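# Swing the cabinet door open and hang the hook through its eye

## Task

Get the cabinet door open and hold it open with the hook that swings on the post. At the end the hook's tip must point downward and pass through the eye on the door. The hook must touch none of the table, the post, the cabinet or the door. The free-standing cabinet must finish upright on its base, or the attempt fails. The result must hold by itself: anything the robot is still keeping in place at the end does not count.

## Robot and tools

Robot: two arms, left_arm and right_arm, each ending in a two-finger gripper. left_arm sits on the +y side. The names do not match left and right in the images.

Scene frame: one shared frame with its origin on the table top midway between the arms. +x points out over the table and +z points up. Each result has a state line, left_arm: … | right_arm: …, giving each gripper's end_effector_position in metres and its orientation as end_effector_quat_wxyz. The printed position can be somewhat wrong, more so at long reach. The arm bases may be tilted. Mounting plates and the metal frame behind the arms are fixed obstacles. A "too close" message counts a plate and its side of the frame as part of that arm.

Gripper axes: the fingers point along the gripper's +z and close along its y. end_effector_position is the point between the pads when they are shut. Fingertips stick out about 19 mm past it when closed and 6 mm when fully open. While closing, the tips move roughly 13 mm further out, so leave that much room above surfaces.

execute_actions: takes "actions", a list holding zero or one item, plus an optional "pictures" boolean. Camera images come with the result unless you set pictures to false.
- An empty list only returns the current state.
- An item with "rows" (1 to 15 rows) and "steps" (at most 15, default 15) runs that many control steps of 1/30 s each. Each row covers one step, and the last row repeats to fill any remaining steps.
- An item with only "steps" (up to 300) is a wait. It counts from the previous result, so your reply time is included.
- A refused call sends nothing to the robot.

A row is 16 numbers, each in [-1, 1], with both arms always present: left dx, dy, dz, rx, ry, rz, left gripper position, left gripper speed, then the same eight for the right arm.
- dx to rz are an offset target, not a pose. They are measured from that gripper's pose in the most recent result that showed it, in the gripper's own axes.
- Before any result has shown the gripper, and in a reply's second or later calls, they are measured from where the gripper is when the action starts.
- Every row uses that same base, so rows do not add up.
- Scale: 1.0 means 0.6 m of translation or 180 degrees of rotation. rx, ry, rz form a single rotation vector.
- All-zero offsets are not a pause: they drive the gripper back to its base pose.
- To keep an arm still, send the offset back to its wanted pose in a reply's first call and zeros in later calls.

Gripper numbers:
- position: +1 is fully open (85 mm) and 0 is about 41 mm. The pads touch near -0.8, and -1 closes until something blocks the fingers.
- speed: -1 is about 20 mm/s, 0 is 85 and +1 is 150.
- A full close grips with roughly 190 to 235 N per pad; there is no force setting.
- For a gentle grip, open first, then close to just under the object's width.
- To leave a gripper alone, repeat its last two numbers, because 0 is itself a command. Fingers stay put until the position changes by 0.01 or more, but they may re-close if the object slips.
- position_measured_pct is about 50 - 50 × position, so 0 means fully open. Stopping short below 90 means something is held or blocking. About 90 or more means the pads met.

Motion limits: each step, the commanded pose is clipped to within 70 mm and 16 degrees of the measured pose. When the arm cannot reach both, position wins over orientation. After an action the arm continues only to its last clipped pose, so split far targets across several actions. Check the "Hand target" line and the reported pose.

move: "target" is one 16-number row, read exactly as above (offsets in each gripper's frame). "speed" is in m/s, from 0.002 to 0.5, default 0.25; turning is capped at twice that value in rad/s.
- Both grippers follow straight paths that finish together, lasting 0.5 to 10 s. Paths longer than that are cut off short.
- The paths ignore obstacles and the other arm. Finger numbers are applied at the start.
- The result adds a "move:" line: done, off_target, moving, held or fault, plus any limits. limits=paced means the sent pose was clipped. limits=held means some steps were blocked, after which the arm may speed up sharply. The result also gives each gripper's distance to its target.

wait: "seconds" from 0 to 10. The robot gets nothing new while it runs.

zoom_image: "camera" is one of cam_head_left, cam_head_right, cam_left_wrist or cam_right_wrist (each 672x504). "region" is [x0, y0, x1, y1] in pixels from the top-left, at most 504 by 504.

finished_scene: "scene" is the number of the current scene. Ending is permanent and the result reports success. A reply without any tool call also ends things.

Warning lines:
- HELD marks steps where your row was not fully sent.
- "pose unreachable" means the clearance check changed or blocked a command to the named arm.
- TORQUE FAULT stops that arm for 10 s and drops the rest of the call. Load limits are 48.6 N m for waist, shoulder, upper arm roll and elbow, and 30.6 N m for forearm roll, wrist pitch and wrist roll. A held object's weight counts toward them.
- MOTOR HOT appears from 60 °C. At 75 °C an OVER-TEMPERATURE FAULT makes that arm go limp and sag.

Avoid: arms colliding or pressing on each other, knocking anything off the table, and tipping the loose cabinet. Also avoid fast impacts, targets set deep past a contact (they press hard), dropping or slamming things, and slips. Held parts may occasionally be tugged, and loose objects nudged.

Each tool is called after "Call:" by a JSON object that holds its "name" and its "arguments".

## Session

Call:
{"name": "execute_actions", "arguments": {"actions": []}}

Scene clock: 0.00 s of 4360.00 s.
left_arm: end_effector_position=(+0.2147, +0.4686, +0.3700) position_measured_pct=0.0 end_effector_quat_wxyz=(+0.072, +0.988, -0.089, +0.100) | right_arm: end_effector_position=(+0.5498, -0.6256, +0.2574) position_measured_pct=0.0 end_effector_quat_wxyz=(+0.380, -0.072, +0.922, +0.032)
Joint positions: left_arm=[-0.912 -0.803  0.422  2.468  0.228  0.853 -2.496] | right_arm=[ 1.202  0.134 -0.572  2.086  0.857 -0.268  1.546]
Joint velocities: left_arm=[ 0.     0.    -0.    -0.     0.     0.001  0.002] | right_arm=[-0.    -0.     0.001  0.    -0.    -0.001  0.001]
Motor temperatures (°C, as the motors report them): left_arm=[35 34 30 33 38 38 40] | right_arm=[32 29 30 32 37 38 36]
Hand target (left_arm): +0.215, +0.469, +0.370; +0.072, +0.988, -0.089, +0.100
Hand target (right_arm): +0.550, -0.626, +0.257; +0.380, -0.072, +0.922, +0.032

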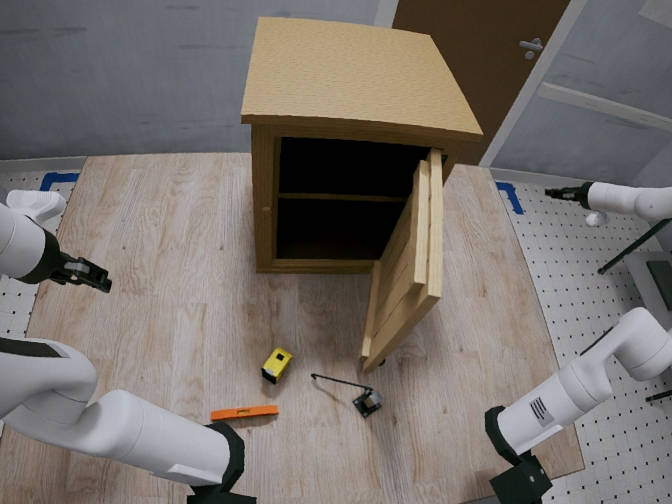

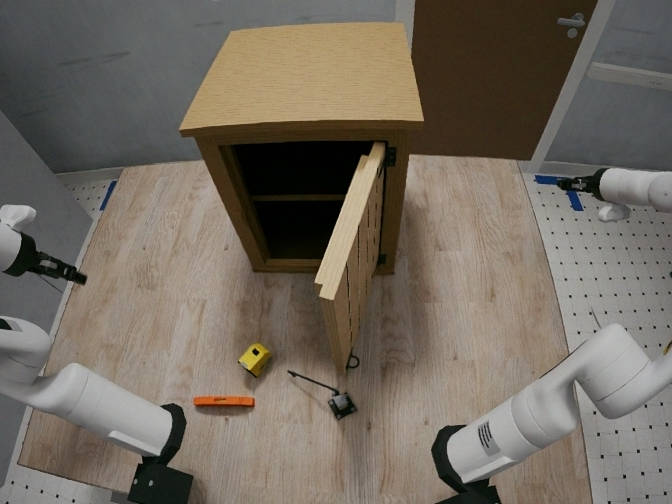

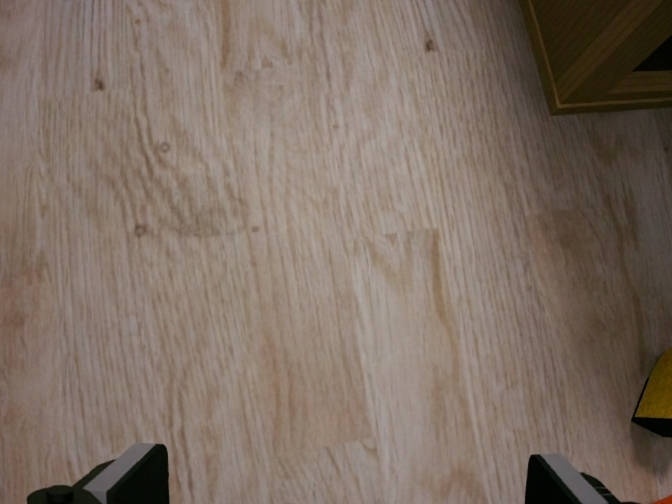

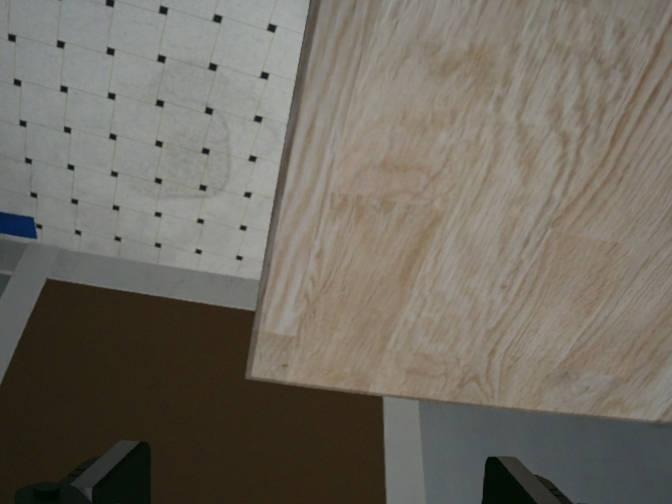

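Call:
{"name": "zoom_image", "arguments": {"camera": "cam_head_right", "region": [240, 300, 440, 450]}}

Call:
{"name": "zoom_image", "arguments": {"camera": "cam_head_left", "region": [260, 300, 460, 450]}}

Region (240, 300, 440, 450) of cam_head_right's 672x504 image, scaled by 2.520, with more detail than that image has; it fills the top 378 rows of this view, and the rest is white.

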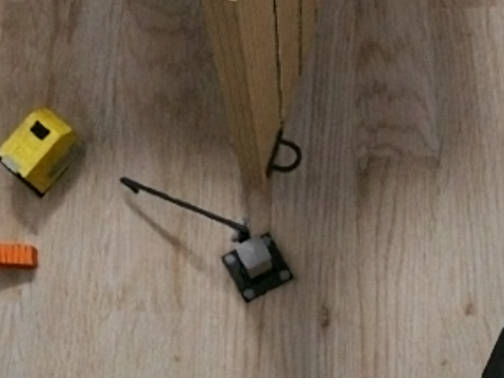

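Region (260, 300, 460, 450) of cam_head_left's 672x504 image, scaled by 2.520, with more detail than that image has; it fills the top 378 rows of this view, and the rest is white.

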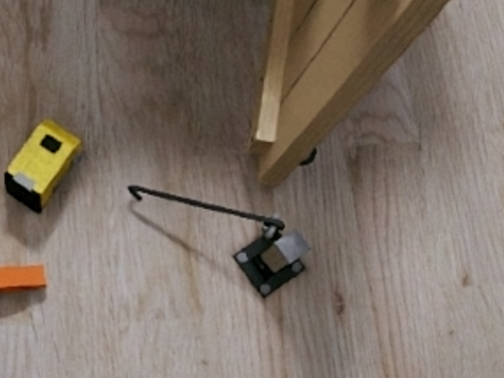

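Call:
{"name": "move", "arguments": {"target": [0,0.7,0,0,0,0,1,0, 0,0,0,0,0,0,1,0]}}

Scene clock: 14.07 s of 4360.00 s.
left_arm: end_effector_position=(+0.1349, +0.0593, +0.4220) position_measured_pct=0.0 end_effector_quat_wxyz=(+0.073, +0.988, -0.089, +0.099) | right_arm: end_effector_position=(+0.5498, -0.6256, +0.2574) position_measured_pct=0.0 end_effector_quat_wxyz=(+0.380, -0.072, +0.922, +0.032)
Joint positions: left_arm=[-0.787 -1.578  1.367  1.957  0.973  1.505 -1.519] | right_arm=[ 1.202  0.134 -0.572  2.086  0.857 -0.268  1.546]
Joint velocities: left_arm=[-0.003 -0.003  0.002 -0.002 -0.001 -0.     0.001] | right_arm=[ 0.    -0.    -0.     0.    -0.    -0.001 -0.002]
Motor temperatures (°C, as the motors report them): left_arm=[35 34 30 34 38 38 40] | right_arm=[32 29 30 32 37 38 36]
Hand target (left_arm): +0.135, +0.059, +0.422; +0.073, +0.988, -0.089, +0.099
Hand target (right_arm): +0.550, -0.626, +0.257; +0.380, -0.072, +0.922, +0.032
Off the commanded pose (left_arm): 0.000 m, 0 deg.
Off the commanded pose (right_arm): 0.000 m, 0 deg.
After step 90, 8.87 s passed at rest.
move: done

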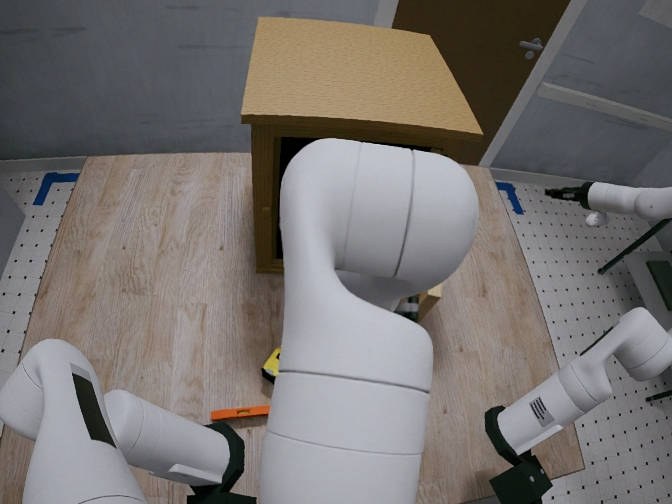

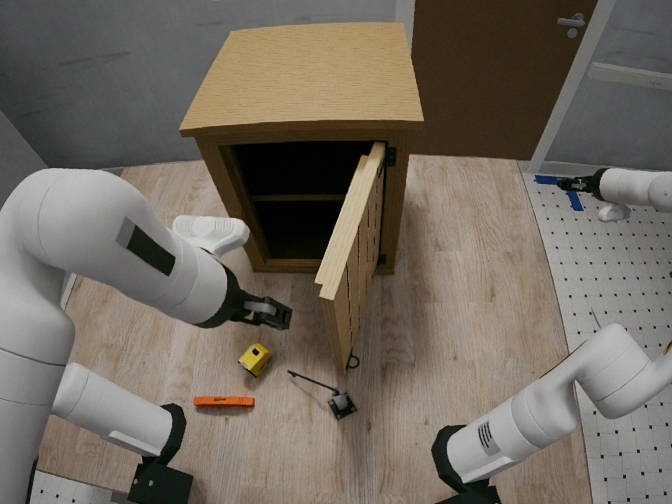

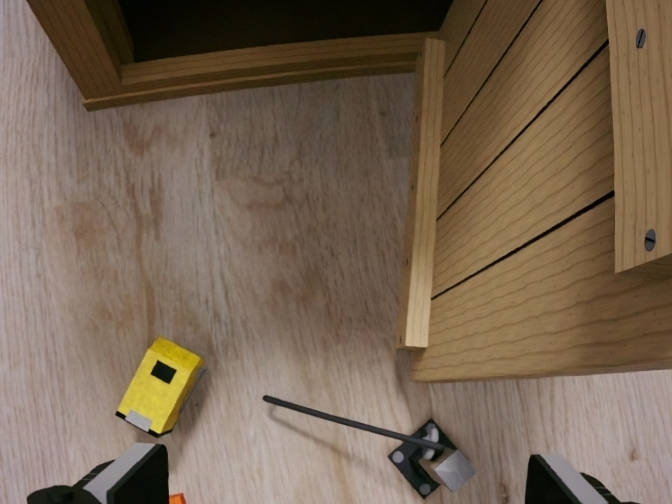

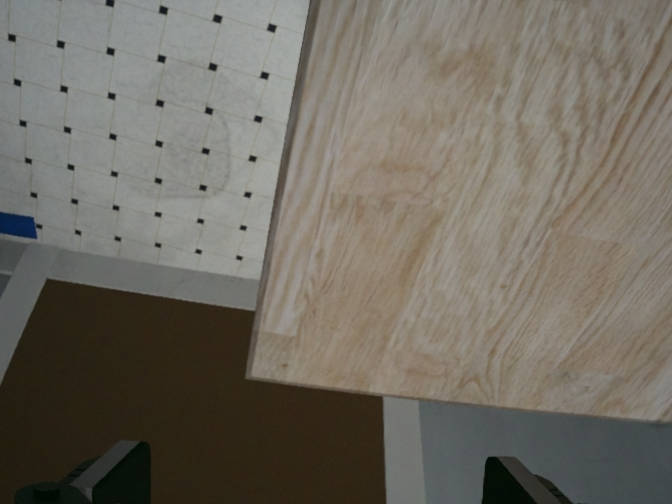

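Call:
{"name": "move", "arguments": {"target": [0,0,0,0.0467,-0.0633,-0.0569,1,0, 0,0,0,0,0,0,1,0]}}

Scene clock: 33.87 s of 4360.00 s.
left_arm: end_effector_position=(+0.1345, +0.0592, +0.4219) position_measured_pct=0.0 end_effector_quat_wxyz=(+0.000, +1.000, -0.001, -0.000) | right_arm: end_effector_position=(+0.5498, -0.6256, +0.2574) position_measured_pct=0.0 end_effector_quat_wxyz=(+0.380, -0.072, +0.922, +0.032)
Joint positions: left_arm=[-0.957 -1.576  1.41   1.761  0.903  1.714 -1.302] | right_arm=[ 1.202  0.134 -0.572  2.086  0.857 -0.268  1.546]
Joint velocities: left_arm=[-0.009  0.     0.001 -0.004 -0.001  0.001  0.001] | right_arm=[-0.     0.    -0.     0.    -0.    -0.001  0.001]
Motor temperatures (°C, as the motors report them): left_arm=[35 35 30 34 38 38 40] | right_arm=[32 30 30 32 37 38 36]
Hand target (left_arm): +0.135, +0.059, +0.422; +0.000, +1.000, -0.000, -0.001
Hand target (right_arm): +0.550, -0.626, +0.257; +0.380, -0.072, +0.922, +0.032
Off the commanded pose (left_arm): 0.000 m, 0 deg.
Off the commanded pose (right_arm): 0.000 m, 0 deg.
After step 90, 15.77 s passed at rest.
move: done

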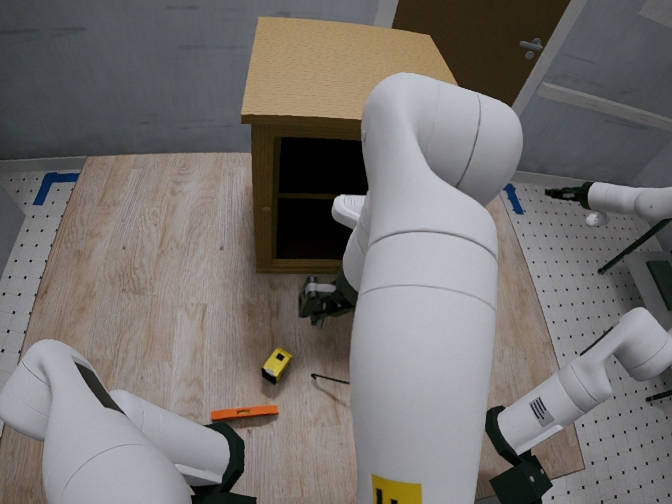

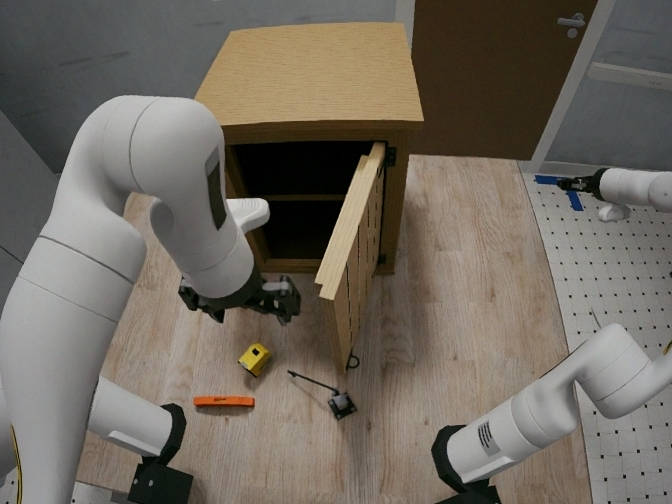

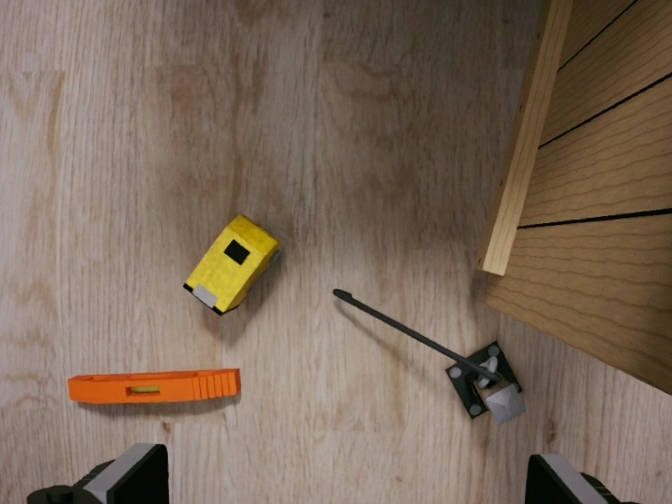

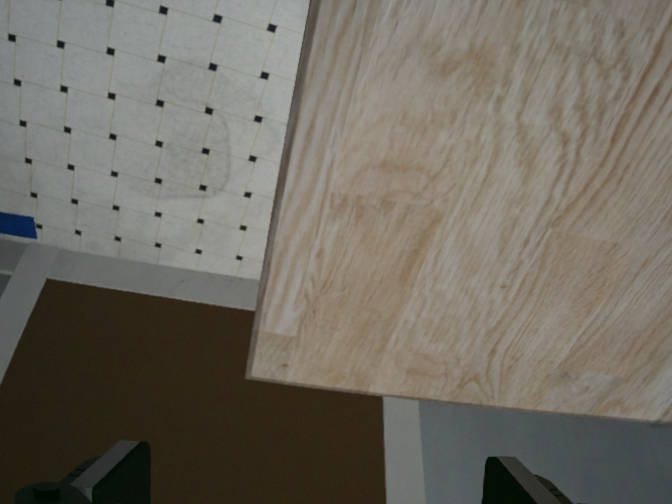

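Call:
{"name": "move", "arguments": {"target": [0,-0.1667,0,0,0,0,1,0, 0,0,0,0,0,0,1,0]}}

Scene clock: 39.40 s of 4360.00 s.
left_arm: end_effector_position=(+0.1347, +0.1593, +0.4220) position_measured_pct=0.0 end_effector_quat_wxyz=(-0.000, +1.000, -0.000, +0.000) | right_arm: end_effector_position=(+0.5498, -0.6256, +0.2574) position_measured_pct=0.0 end_effector_quat_wxyz=(+0.380, -0.072, +0.922, +0.032)
Joint positions: left_arm=[-0.893 -1.483  1.291  2.02   0.744  1.623 -1.514] | right_arm=[ 1.202  0.134 -0.572  2.086  0.857 -0.268  1.546]
Joint velocities: left_arm=[ 0.003  0.004 -0.003  0.003 -0.001  0.002 -0.001] | right_arm=[-0.    -0.    -0.    -0.     0.     0.    -0.001]
Motor temperatures (°C, as the motors report them): left_arm=[35 35 30 34 38 38 40] | right_arm=[32 30 30 32 37 38 36]
Hand target (left_arm): +0.135, +0.159, +0.422; +0.000, +1.000, -0.001, -0.000
Hand target (right_arm): +0.550, -0.626, +0.257; +0.380, -0.072, +0.922, +0.032
Off the commanded pose (left_arm): 0.000 m, 0 deg.
Off the commanded pose (right_arm): 0.000 m, 0 deg.
After step 90, 1.67 s passed at rest.
move: done

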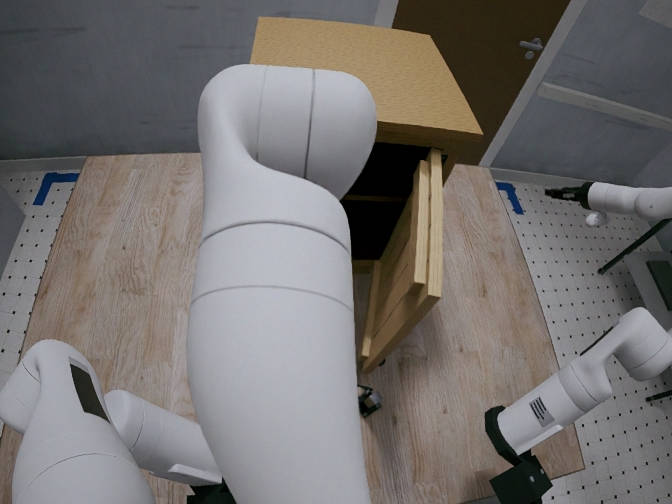

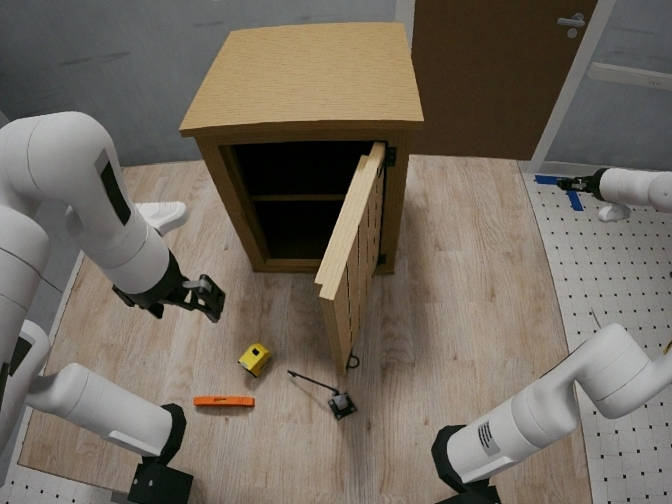

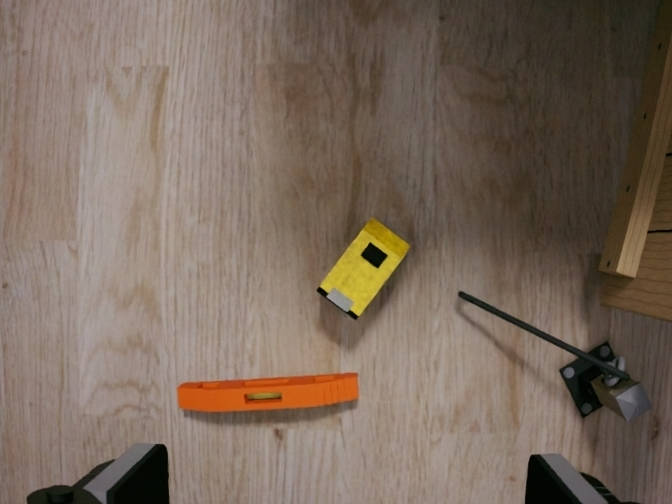

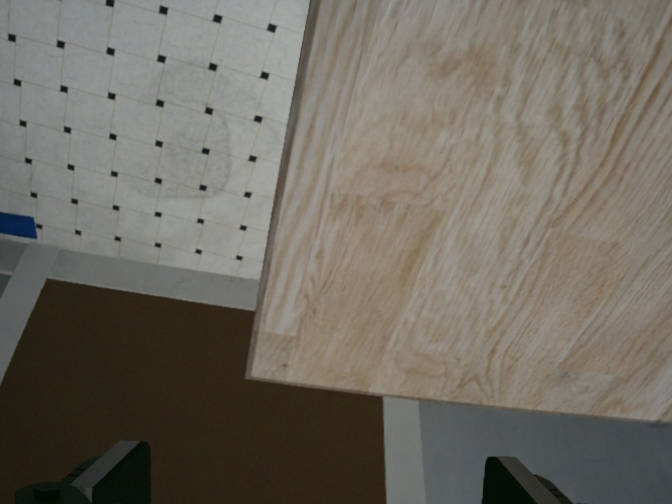

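Call:
{"name": "move", "arguments": {"target": [-0.028,0.24,0.367,0,0,-0.344,1,0, 0.336,0.615,-0.242,-0.2158,0.2157,0.1414,-1,0]}}

Scene clock: 106.73 s of 4360.00 s.
left_arm: end_effector_position=(+0.1181, +0.0161, +0.2015) position_measured_pct=0.0 end_effector_quat_wxyz=(+0.000, +0.857, +0.515, -0.000) | right_arm: end_effector_position=(+0.2492, -0.2999, +0.2197) position_measured_pct=91.7 end_effector_quat_wxyz=(-0.000, +0.002, +0.924, +0.382)
Joint positions: left_arm=[-0.926 -2.073  1.607  1.929  1.421  1.633 -0.296] | right_arm=[ 0.877  0.306 -0.548  2.568  2.031 -0.168 -0.146]
Joint velocities: left_arm=[ 0.    -0.001  0.    -0.    -0.    -0.001  0.002] | right_arm=[-0.088 -0.009  0.098 -0.015  0.087 -0.04  -0.089]
Motor temperatures (°C, as the motors report them): left_arm=[35 36 30 34 38 38 40] | right_arm=[32 32 30 32 37 38 36]
Hand target (left_arm): +0.118, +0.016, +0.202; +0.000, +0.857, +0.515, -0.000
Hand target (right_arm): +0.249, -0.299, +0.220; -0.001, +0.000, +0.924, +0.383
Off the commanded pose (left_arm): 0.001 m, 0 deg.
Off the commanded pose (right_arm): 0.001 m, 0 deg.
After step 90, 61.60 s passed at rest.
move: done

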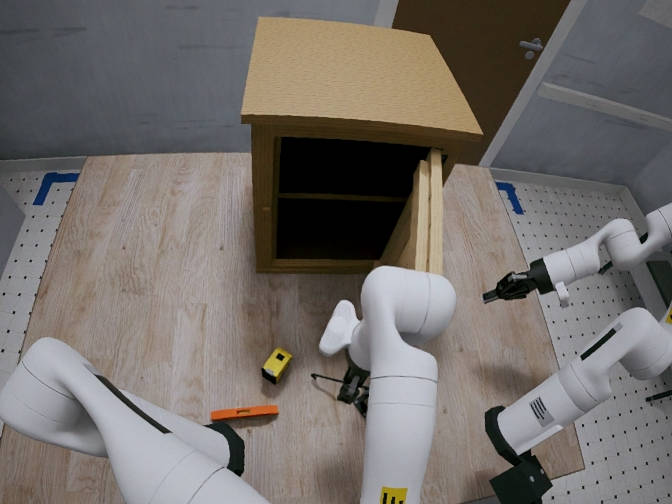

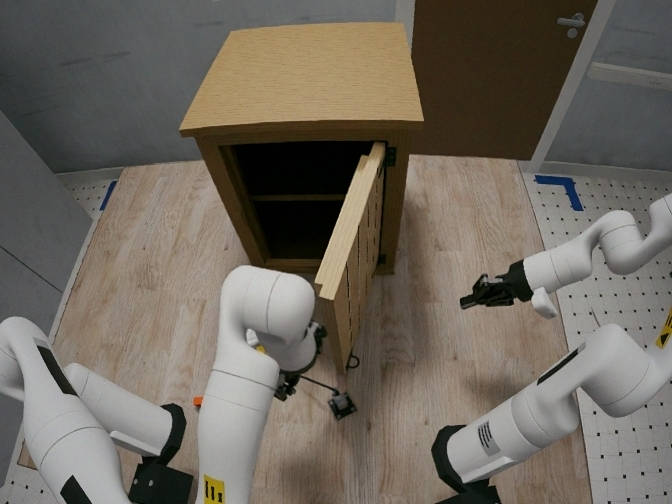

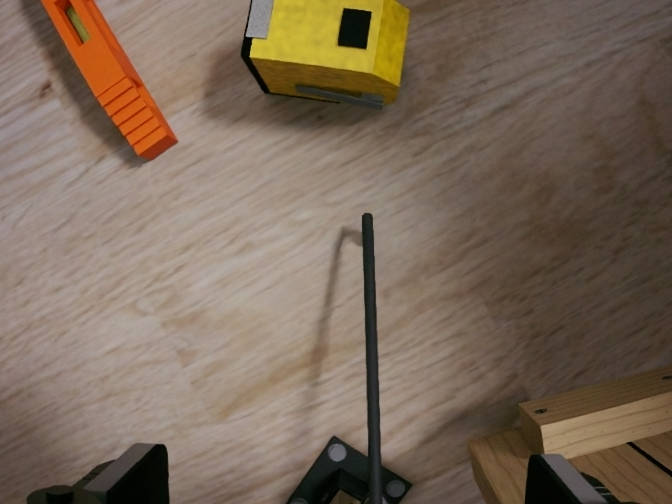

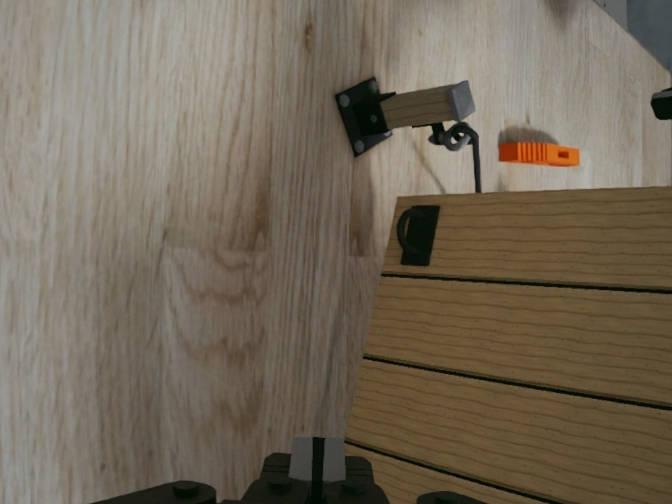

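Call:
{"name": "move", "arguments": {"target": [0.225,-0.229,0,0,0,0,1,0, 0,0.283,0.283,0,0,0,-1,0], "speed": 0.1}}

Scene clock: 134.10 s of 4360.00 s.
left_arm: end_effector_position=(+0.0668, +0.1792, +0.2018) position_measured_pct=0.0 end_effector_quat_wxyz=(-0.000, +0.857, +0.515, +0.001) | right_arm: end_effector_position=(+0.2502, -0.0609, +0.2179) position_measured_pct=91.7 end_effector_quat_wxyz=(+0.000, -0.000, +0.925, +0.381)
Joint positions: left_arm=[-0.762 -2.022  1.583  2.477  1.302  1.6   -0.698] | right_arm=[ 0.247  1.111 -1.055  2.496  2.152  0.971 -0.905]
Joint velocities: left_arm=[-0.001 -0.    -0.    -0.001  0.001  0.002 -0.001] | right_arm=[-0.006  0.004 -0.001  0.     0.     0.001 -0.001]
Motor temperatures (°C, as the motors report them): left_arm=[35 36 30 34 38 38 40] | right_arm=[32 32 30 32 37 38 36]
Hand target (left_arm): +0.067, +0.179, +0.202; -0.000, +0.857, +0.515, +0.001
Hand target (right_arm): +0.250, -0.061, +0.218; +0.000, -0.000, +0.925, +0.381
Off the commanded pose (left_arm): 0.022 m, 0 deg.
Off the commanded pose (right_arm): 0.002 m, 0 deg.
After step 90, 21.53 s passed at rest.
move: held (left_arm); limits=held; held on 17 of 85 steps (left_arm), including the last (left_arm)
pose unreachable (left arm): on one or more control steps of this call this arm could not follow its commanded pose, so it was not sent that pose on those steps. On the call's last step it was still not sent that pose. It may still have moved: this result reports where it is.
cause: the commanded pose would bring two parts of the arm too close to each other (its gripper and another part of the arm, with joints 1 (waist) to 7 (wrist roll) between them).

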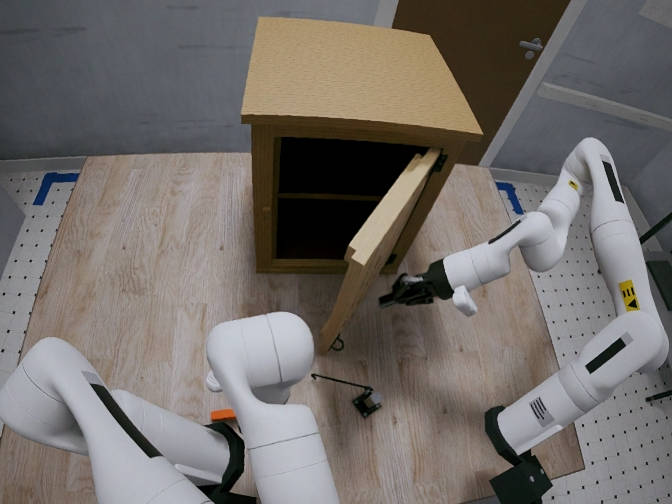

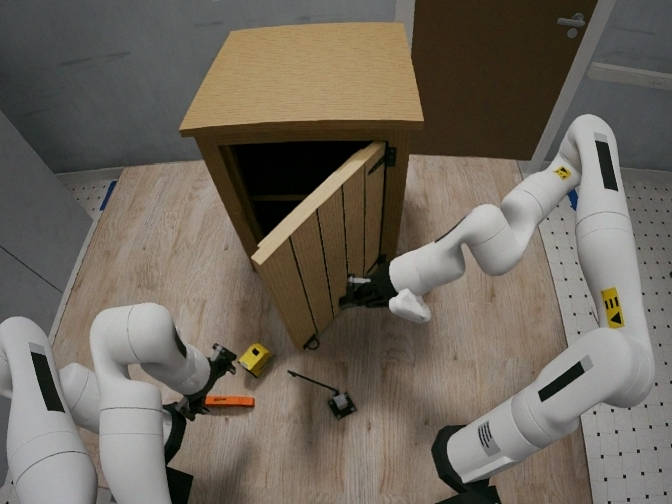

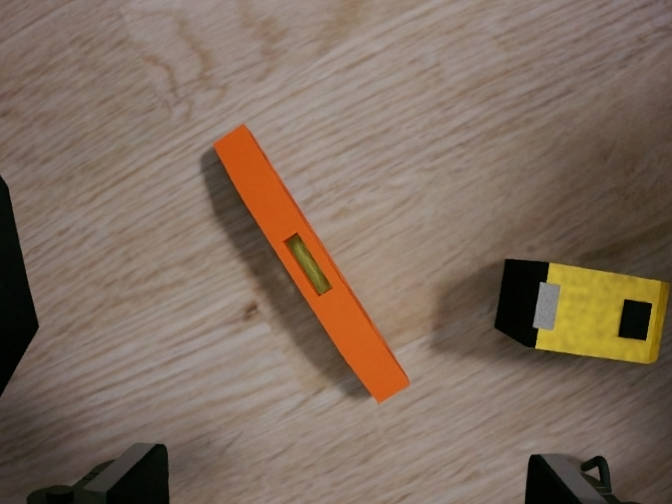

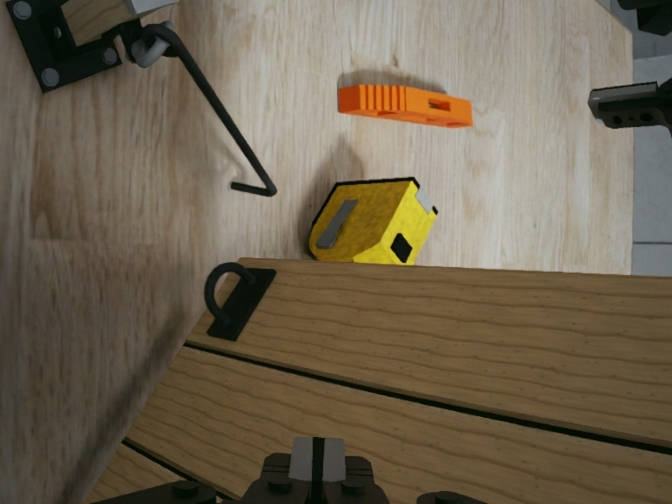

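Call:
{"name": "move", "arguments": {"target": [-0.2,0.223,0.137,0,0.139,0,1,0, 0,0,0,0,0,0,-1,0]}}

Scene clock: 143.70 s of 4360.00 s.
left_arm: end_effector_position=(+0.1275, +0.0100, +0.1190) position_measured_pct=0.0 end_effector_quat_wxyz=(-0.112, +0.838, +0.502, +0.184) | right_arm: end_effector_position=(+0.2502, -0.0609, +0.2179) position_measured_pct=91.7 end_effector_quat_wxyz=(+0.000, -0.000, +0.925, +0.381)
Joint positions: left_arm=[-0.901 -2.249  1.784  1.506  1.196  1.576  0.139] | right_arm=[ 0.247  1.111 -1.055  2.496  2.152  0.971 -0.905]
Joint velocities: left_arm=[-0.011  0.     0.001 -0.007 -0.003 -0.001  0.003] | right_arm=[-0.    -0.    -0.    -0.    -0.001 -0.    -0.   ]
Motor temperatures (°C, as the motors report them): left_arm=[35 37 30 34 38 38 40] | right_arm=[32 31 30 32 37 38 36]
Hand target (left_arm): +0.128, +0.010, +0.118; -0.112, +0.837, +0.502, +0.185
Hand target (right_arm): +0.250, -0.061, +0.218; +0.000, -0.000, +0.925, +0.381
Off the commanded pose (left_arm): 0.001 m, 0 deg.
Off the commanded pose (right_arm): 0.000 m, 0 deg.
After step 90, 5.07 s passed at rest.
move: done

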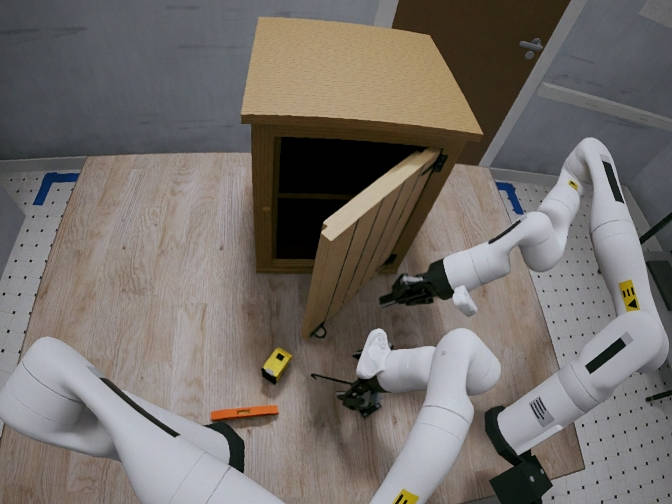

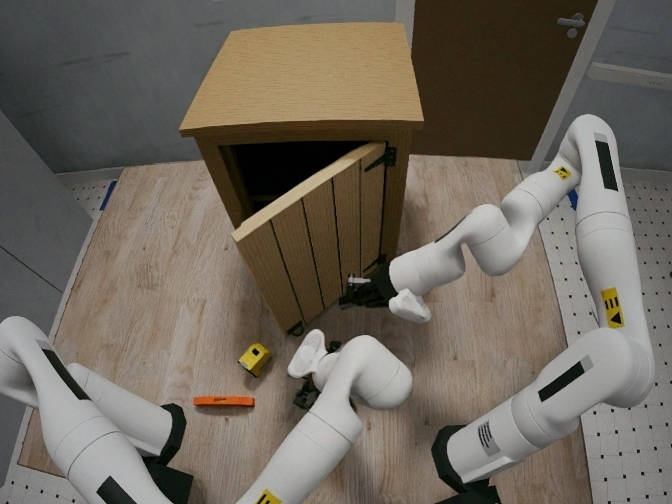

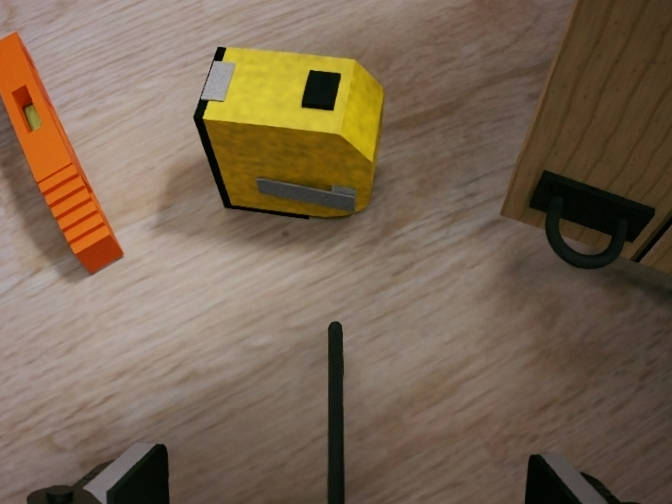

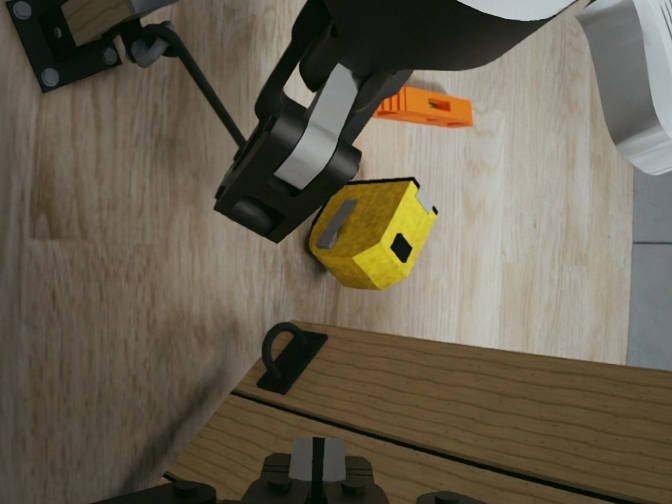

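Call:
{"name": "move", "arguments": {"target": [0.428,-0.156,-0.042,-0.370,-0.294,0.246,-1,0, 0,-0.05,-0.05,0.016,-0.1635,0.62,1,0]}}

Scene clock: 192.23 s of 4360.00 s.
left_arm: end_effector_position=(+0.1503, +0.2502, +0.2510) position_measured_pct=91.7 end_effector_quat_wxyz=(+0.556, +0.823, -0.058, -0.097) | right_arm: end_effector_position=(+0.2509, -0.1031, +0.2179) position_measured_pct=0.0 end_effector_quat_wxyz=(-0.111, +0.838, +0.502, +0.185)
Joint positions: left_arm=[-2.832 -1.032  1.926  2.581  1.135  1.367 -3.791] | right_arm=[-0.04   1.41  -1.391  2.484  1.738  1.864 -3.038]
Joint velocities: left_arm=[-0.078  0.063  0.109 -0.     0.013 -0.088  0.004] | right_arm=[-0.    -0.    -0.001 -0.    -0.    -0.001  0.   ]
Motor temperatures (°C, as the motors report them): left_arm=[35 38 31 34 38 38 40] | right_arm=[32 31 30 32 37 38 36]
Hand target (left_arm): +0.150, +0.250, +0.251; +0.557, +0.823, -0.058, -0.097
Hand target (right_arm): +0.251, -0.103, +0.218; -0.111, +0.838, +0.502, +0.185
Off the commanded pose (left_arm): 0.001 m, 15 deg.
Off the commanded pose (right_arm): 0.001 m, 0 deg.
joint sent to its limit (left arm) — the command would take joint 4 (elbow) past its upper limit, so that joint was sent only as far as its limit.
After step 90, 39.13 s passed at rest.
move: off_target (left_arm); limits=paced

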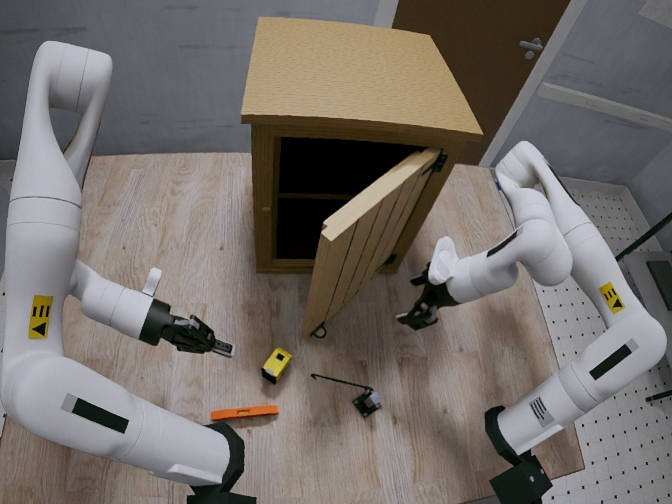

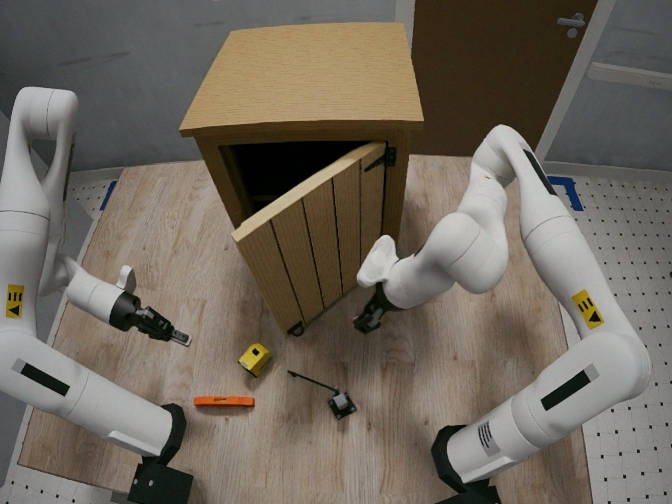

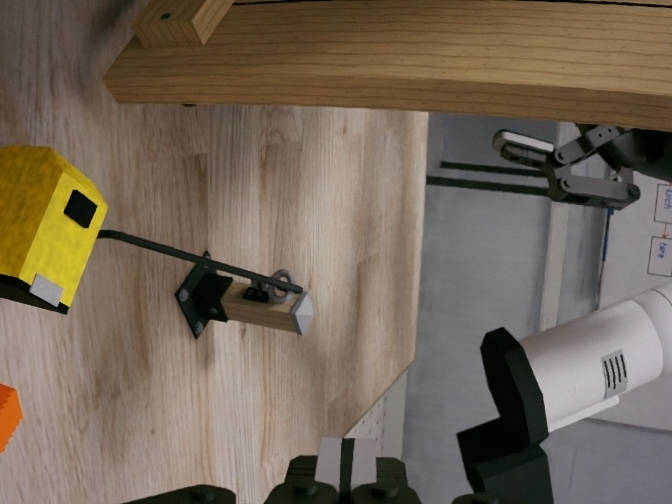

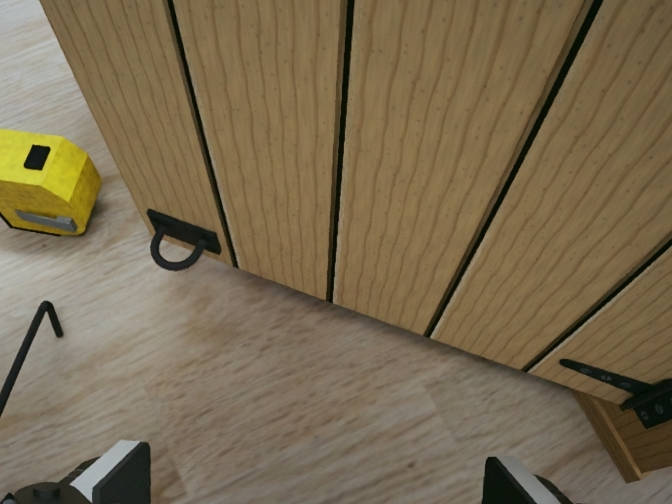

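Call:
{"name": "move", "arguments": {"target": [0.342,0.035,0,0,0,0,-1,0, -0.005,-0.268,0.178,0,0,0,1,0]}}

Scene clock: 201.90 s of 4360.00 s.
left_arm: end_effector_position=(+0.3510, +0.2001, +0.2508) position_measured_pct=91.7 end_effector_quat_wxyz=(+0.557, +0.823, -0.058, -0.097) | right_arm: end_effector_position=(+0.1294, +0.0101, +0.1201) position_measured_pct=0.0 end_effector_quat_wxyz=(-0.111, +0.838, +0.502, +0.185)
Joint positions: left_arm=[-2.549 -1.031  2.021  2.017  1.289  1.542 -3.012] | right_arm=[-0.329  1.85  -1.012  2.274  2.155  1.902 -3.274]
Joint velocities: left_arm=[-0.    -0.002  0.001 -0.003 -0.    -0.001 -0.   ] | right_arm=[-0.002  0.003  0.001 -0.001  0.    -0.001 -0.   ]
Motor temperatures (°C, as the motors report them): left_arm=[35 38 31 34 38 38 40] | right_arm=[32 31 30 32 37 38 36]
Hand target (left_arm): +0.351, +0.200, +0.251; +0.557, +0.823, -0.058, -0.097
Hand target (right_arm): +0.129, +0.010, +0.120; -0.111, +0.837, +0.502, +0.185
Off the commanded pose (left_arm): 0.001 m, 0 deg.
Off the commanded pose (right_arm): 0.001 m, 0 deg.
After step 90, 5.27 s passed at rest.
move: done

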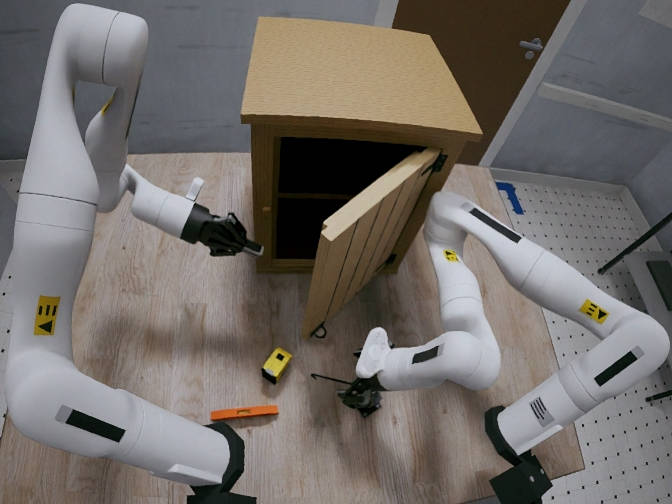

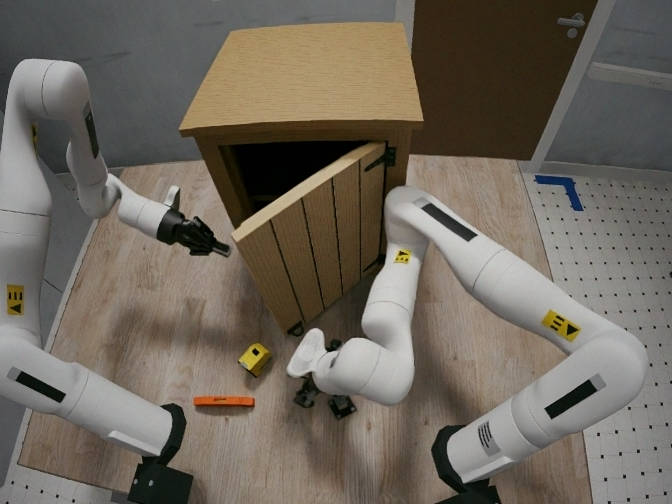

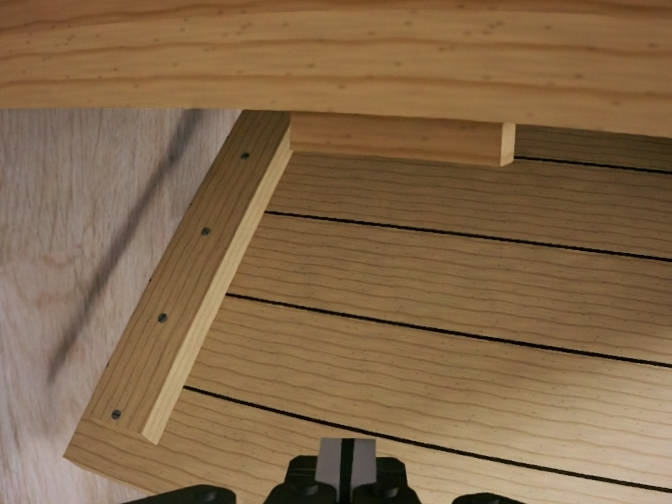

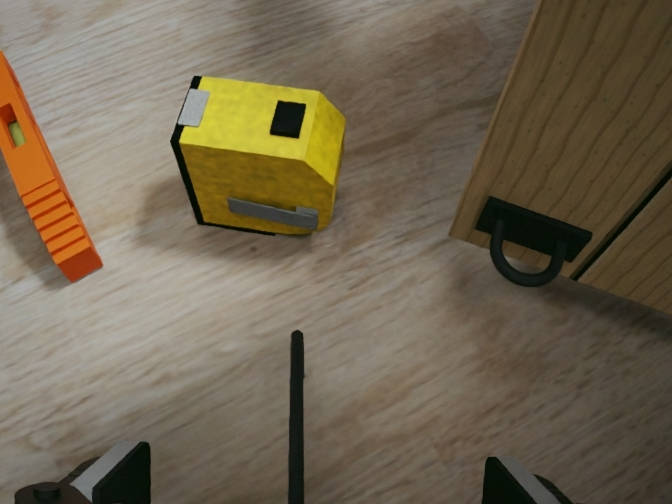

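Call:
{"name": "move", "arguments": {"target": [-0.065,0,0.015,0,0,0,-1,0, -0.053,-0.013,0.113,0,0,0,1,0], "speed": 0.1}}

Scene clock: 218.27 s of 4360.00 s.
left_arm: end_effector_position=(+0.3109, +0.2000, +0.2513) position_measured_pct=91.7 end_effector_quat_wxyz=(+0.557, +0.823, -0.058, -0.097) | right_arm: end_effector_position=(+0.1221, +0.0136, +0.0456) position_measured_pct=0.0 end_effector_quat_wxyz=(-0.112, +0.837, +0.502, +0.185)
Joint positions: left_arm=[-2.545 -1.023  2.016  2.147  1.288  1.507 -3.13 ] | right_arm=[-0.23   1.931 -0.801  2.204  2.371  1.792 -3.242]
Joint velocities: left_arm=[-0.     0.    -0.     0.001  0.    -0.001 -0.001] | right_arm=[ 0.002  0.001  0.003 -0.001  0.001 -0.002 -0.002]
Motor temperatures (°C, as the motors report them): left_arm=[35 38 31 34 38 38 40] | right_arm=[32 31 30 32 37 38 36]
Hand target (left_arm): +0.311, +0.200, +0.251; +0.557, +0.823, -0.058, -0.097
Hand target (right_arm): +0.122, +0.014, +0.045; -0.112, +0.837, +0.502, +0.185
Off the commanded pose (left_arm): 0.000 m, 0 deg.
Off the commanded pose (right_arm): 0.000 m, 0 deg.
After step 90, 12.23 s passed at rest.
move: done

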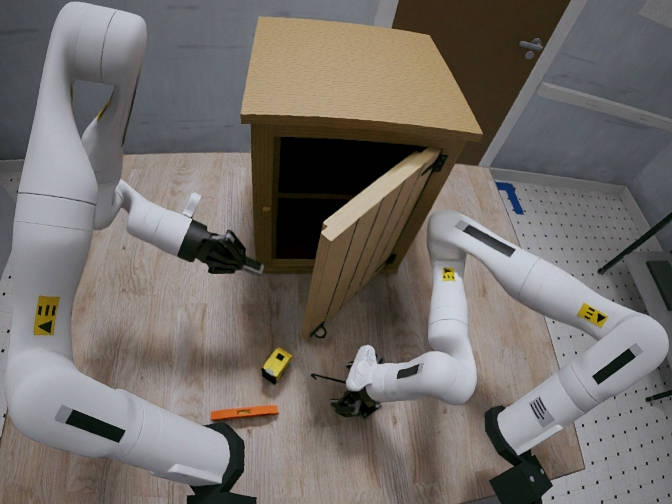

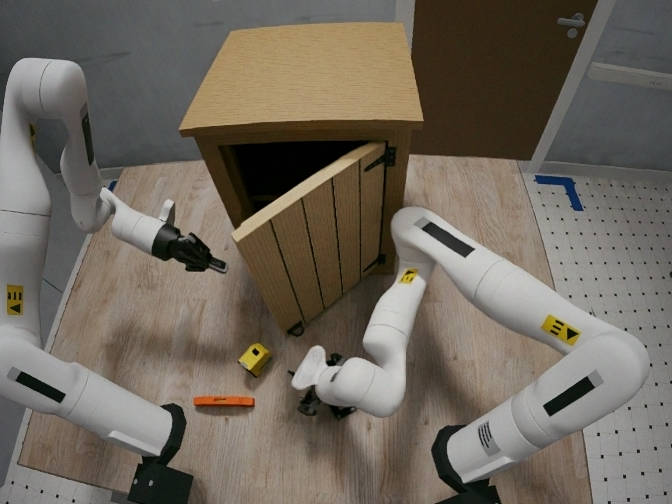

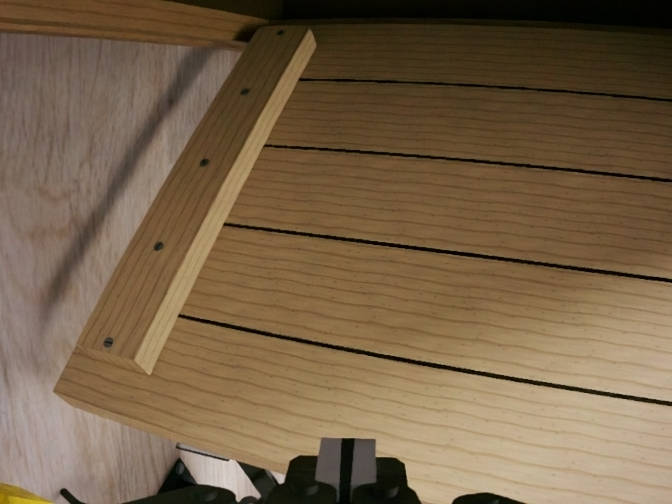

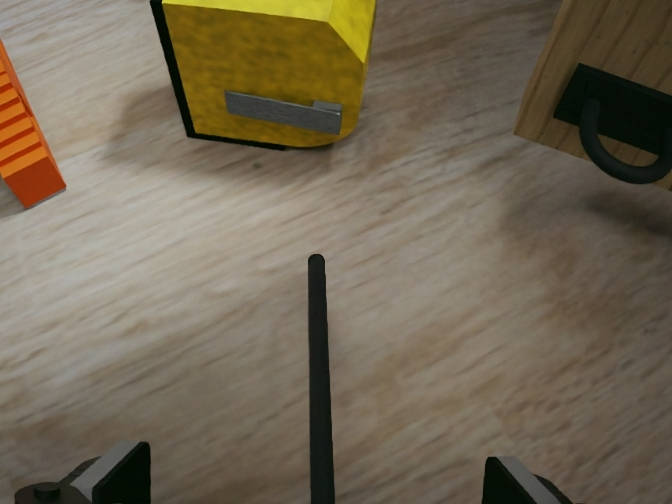

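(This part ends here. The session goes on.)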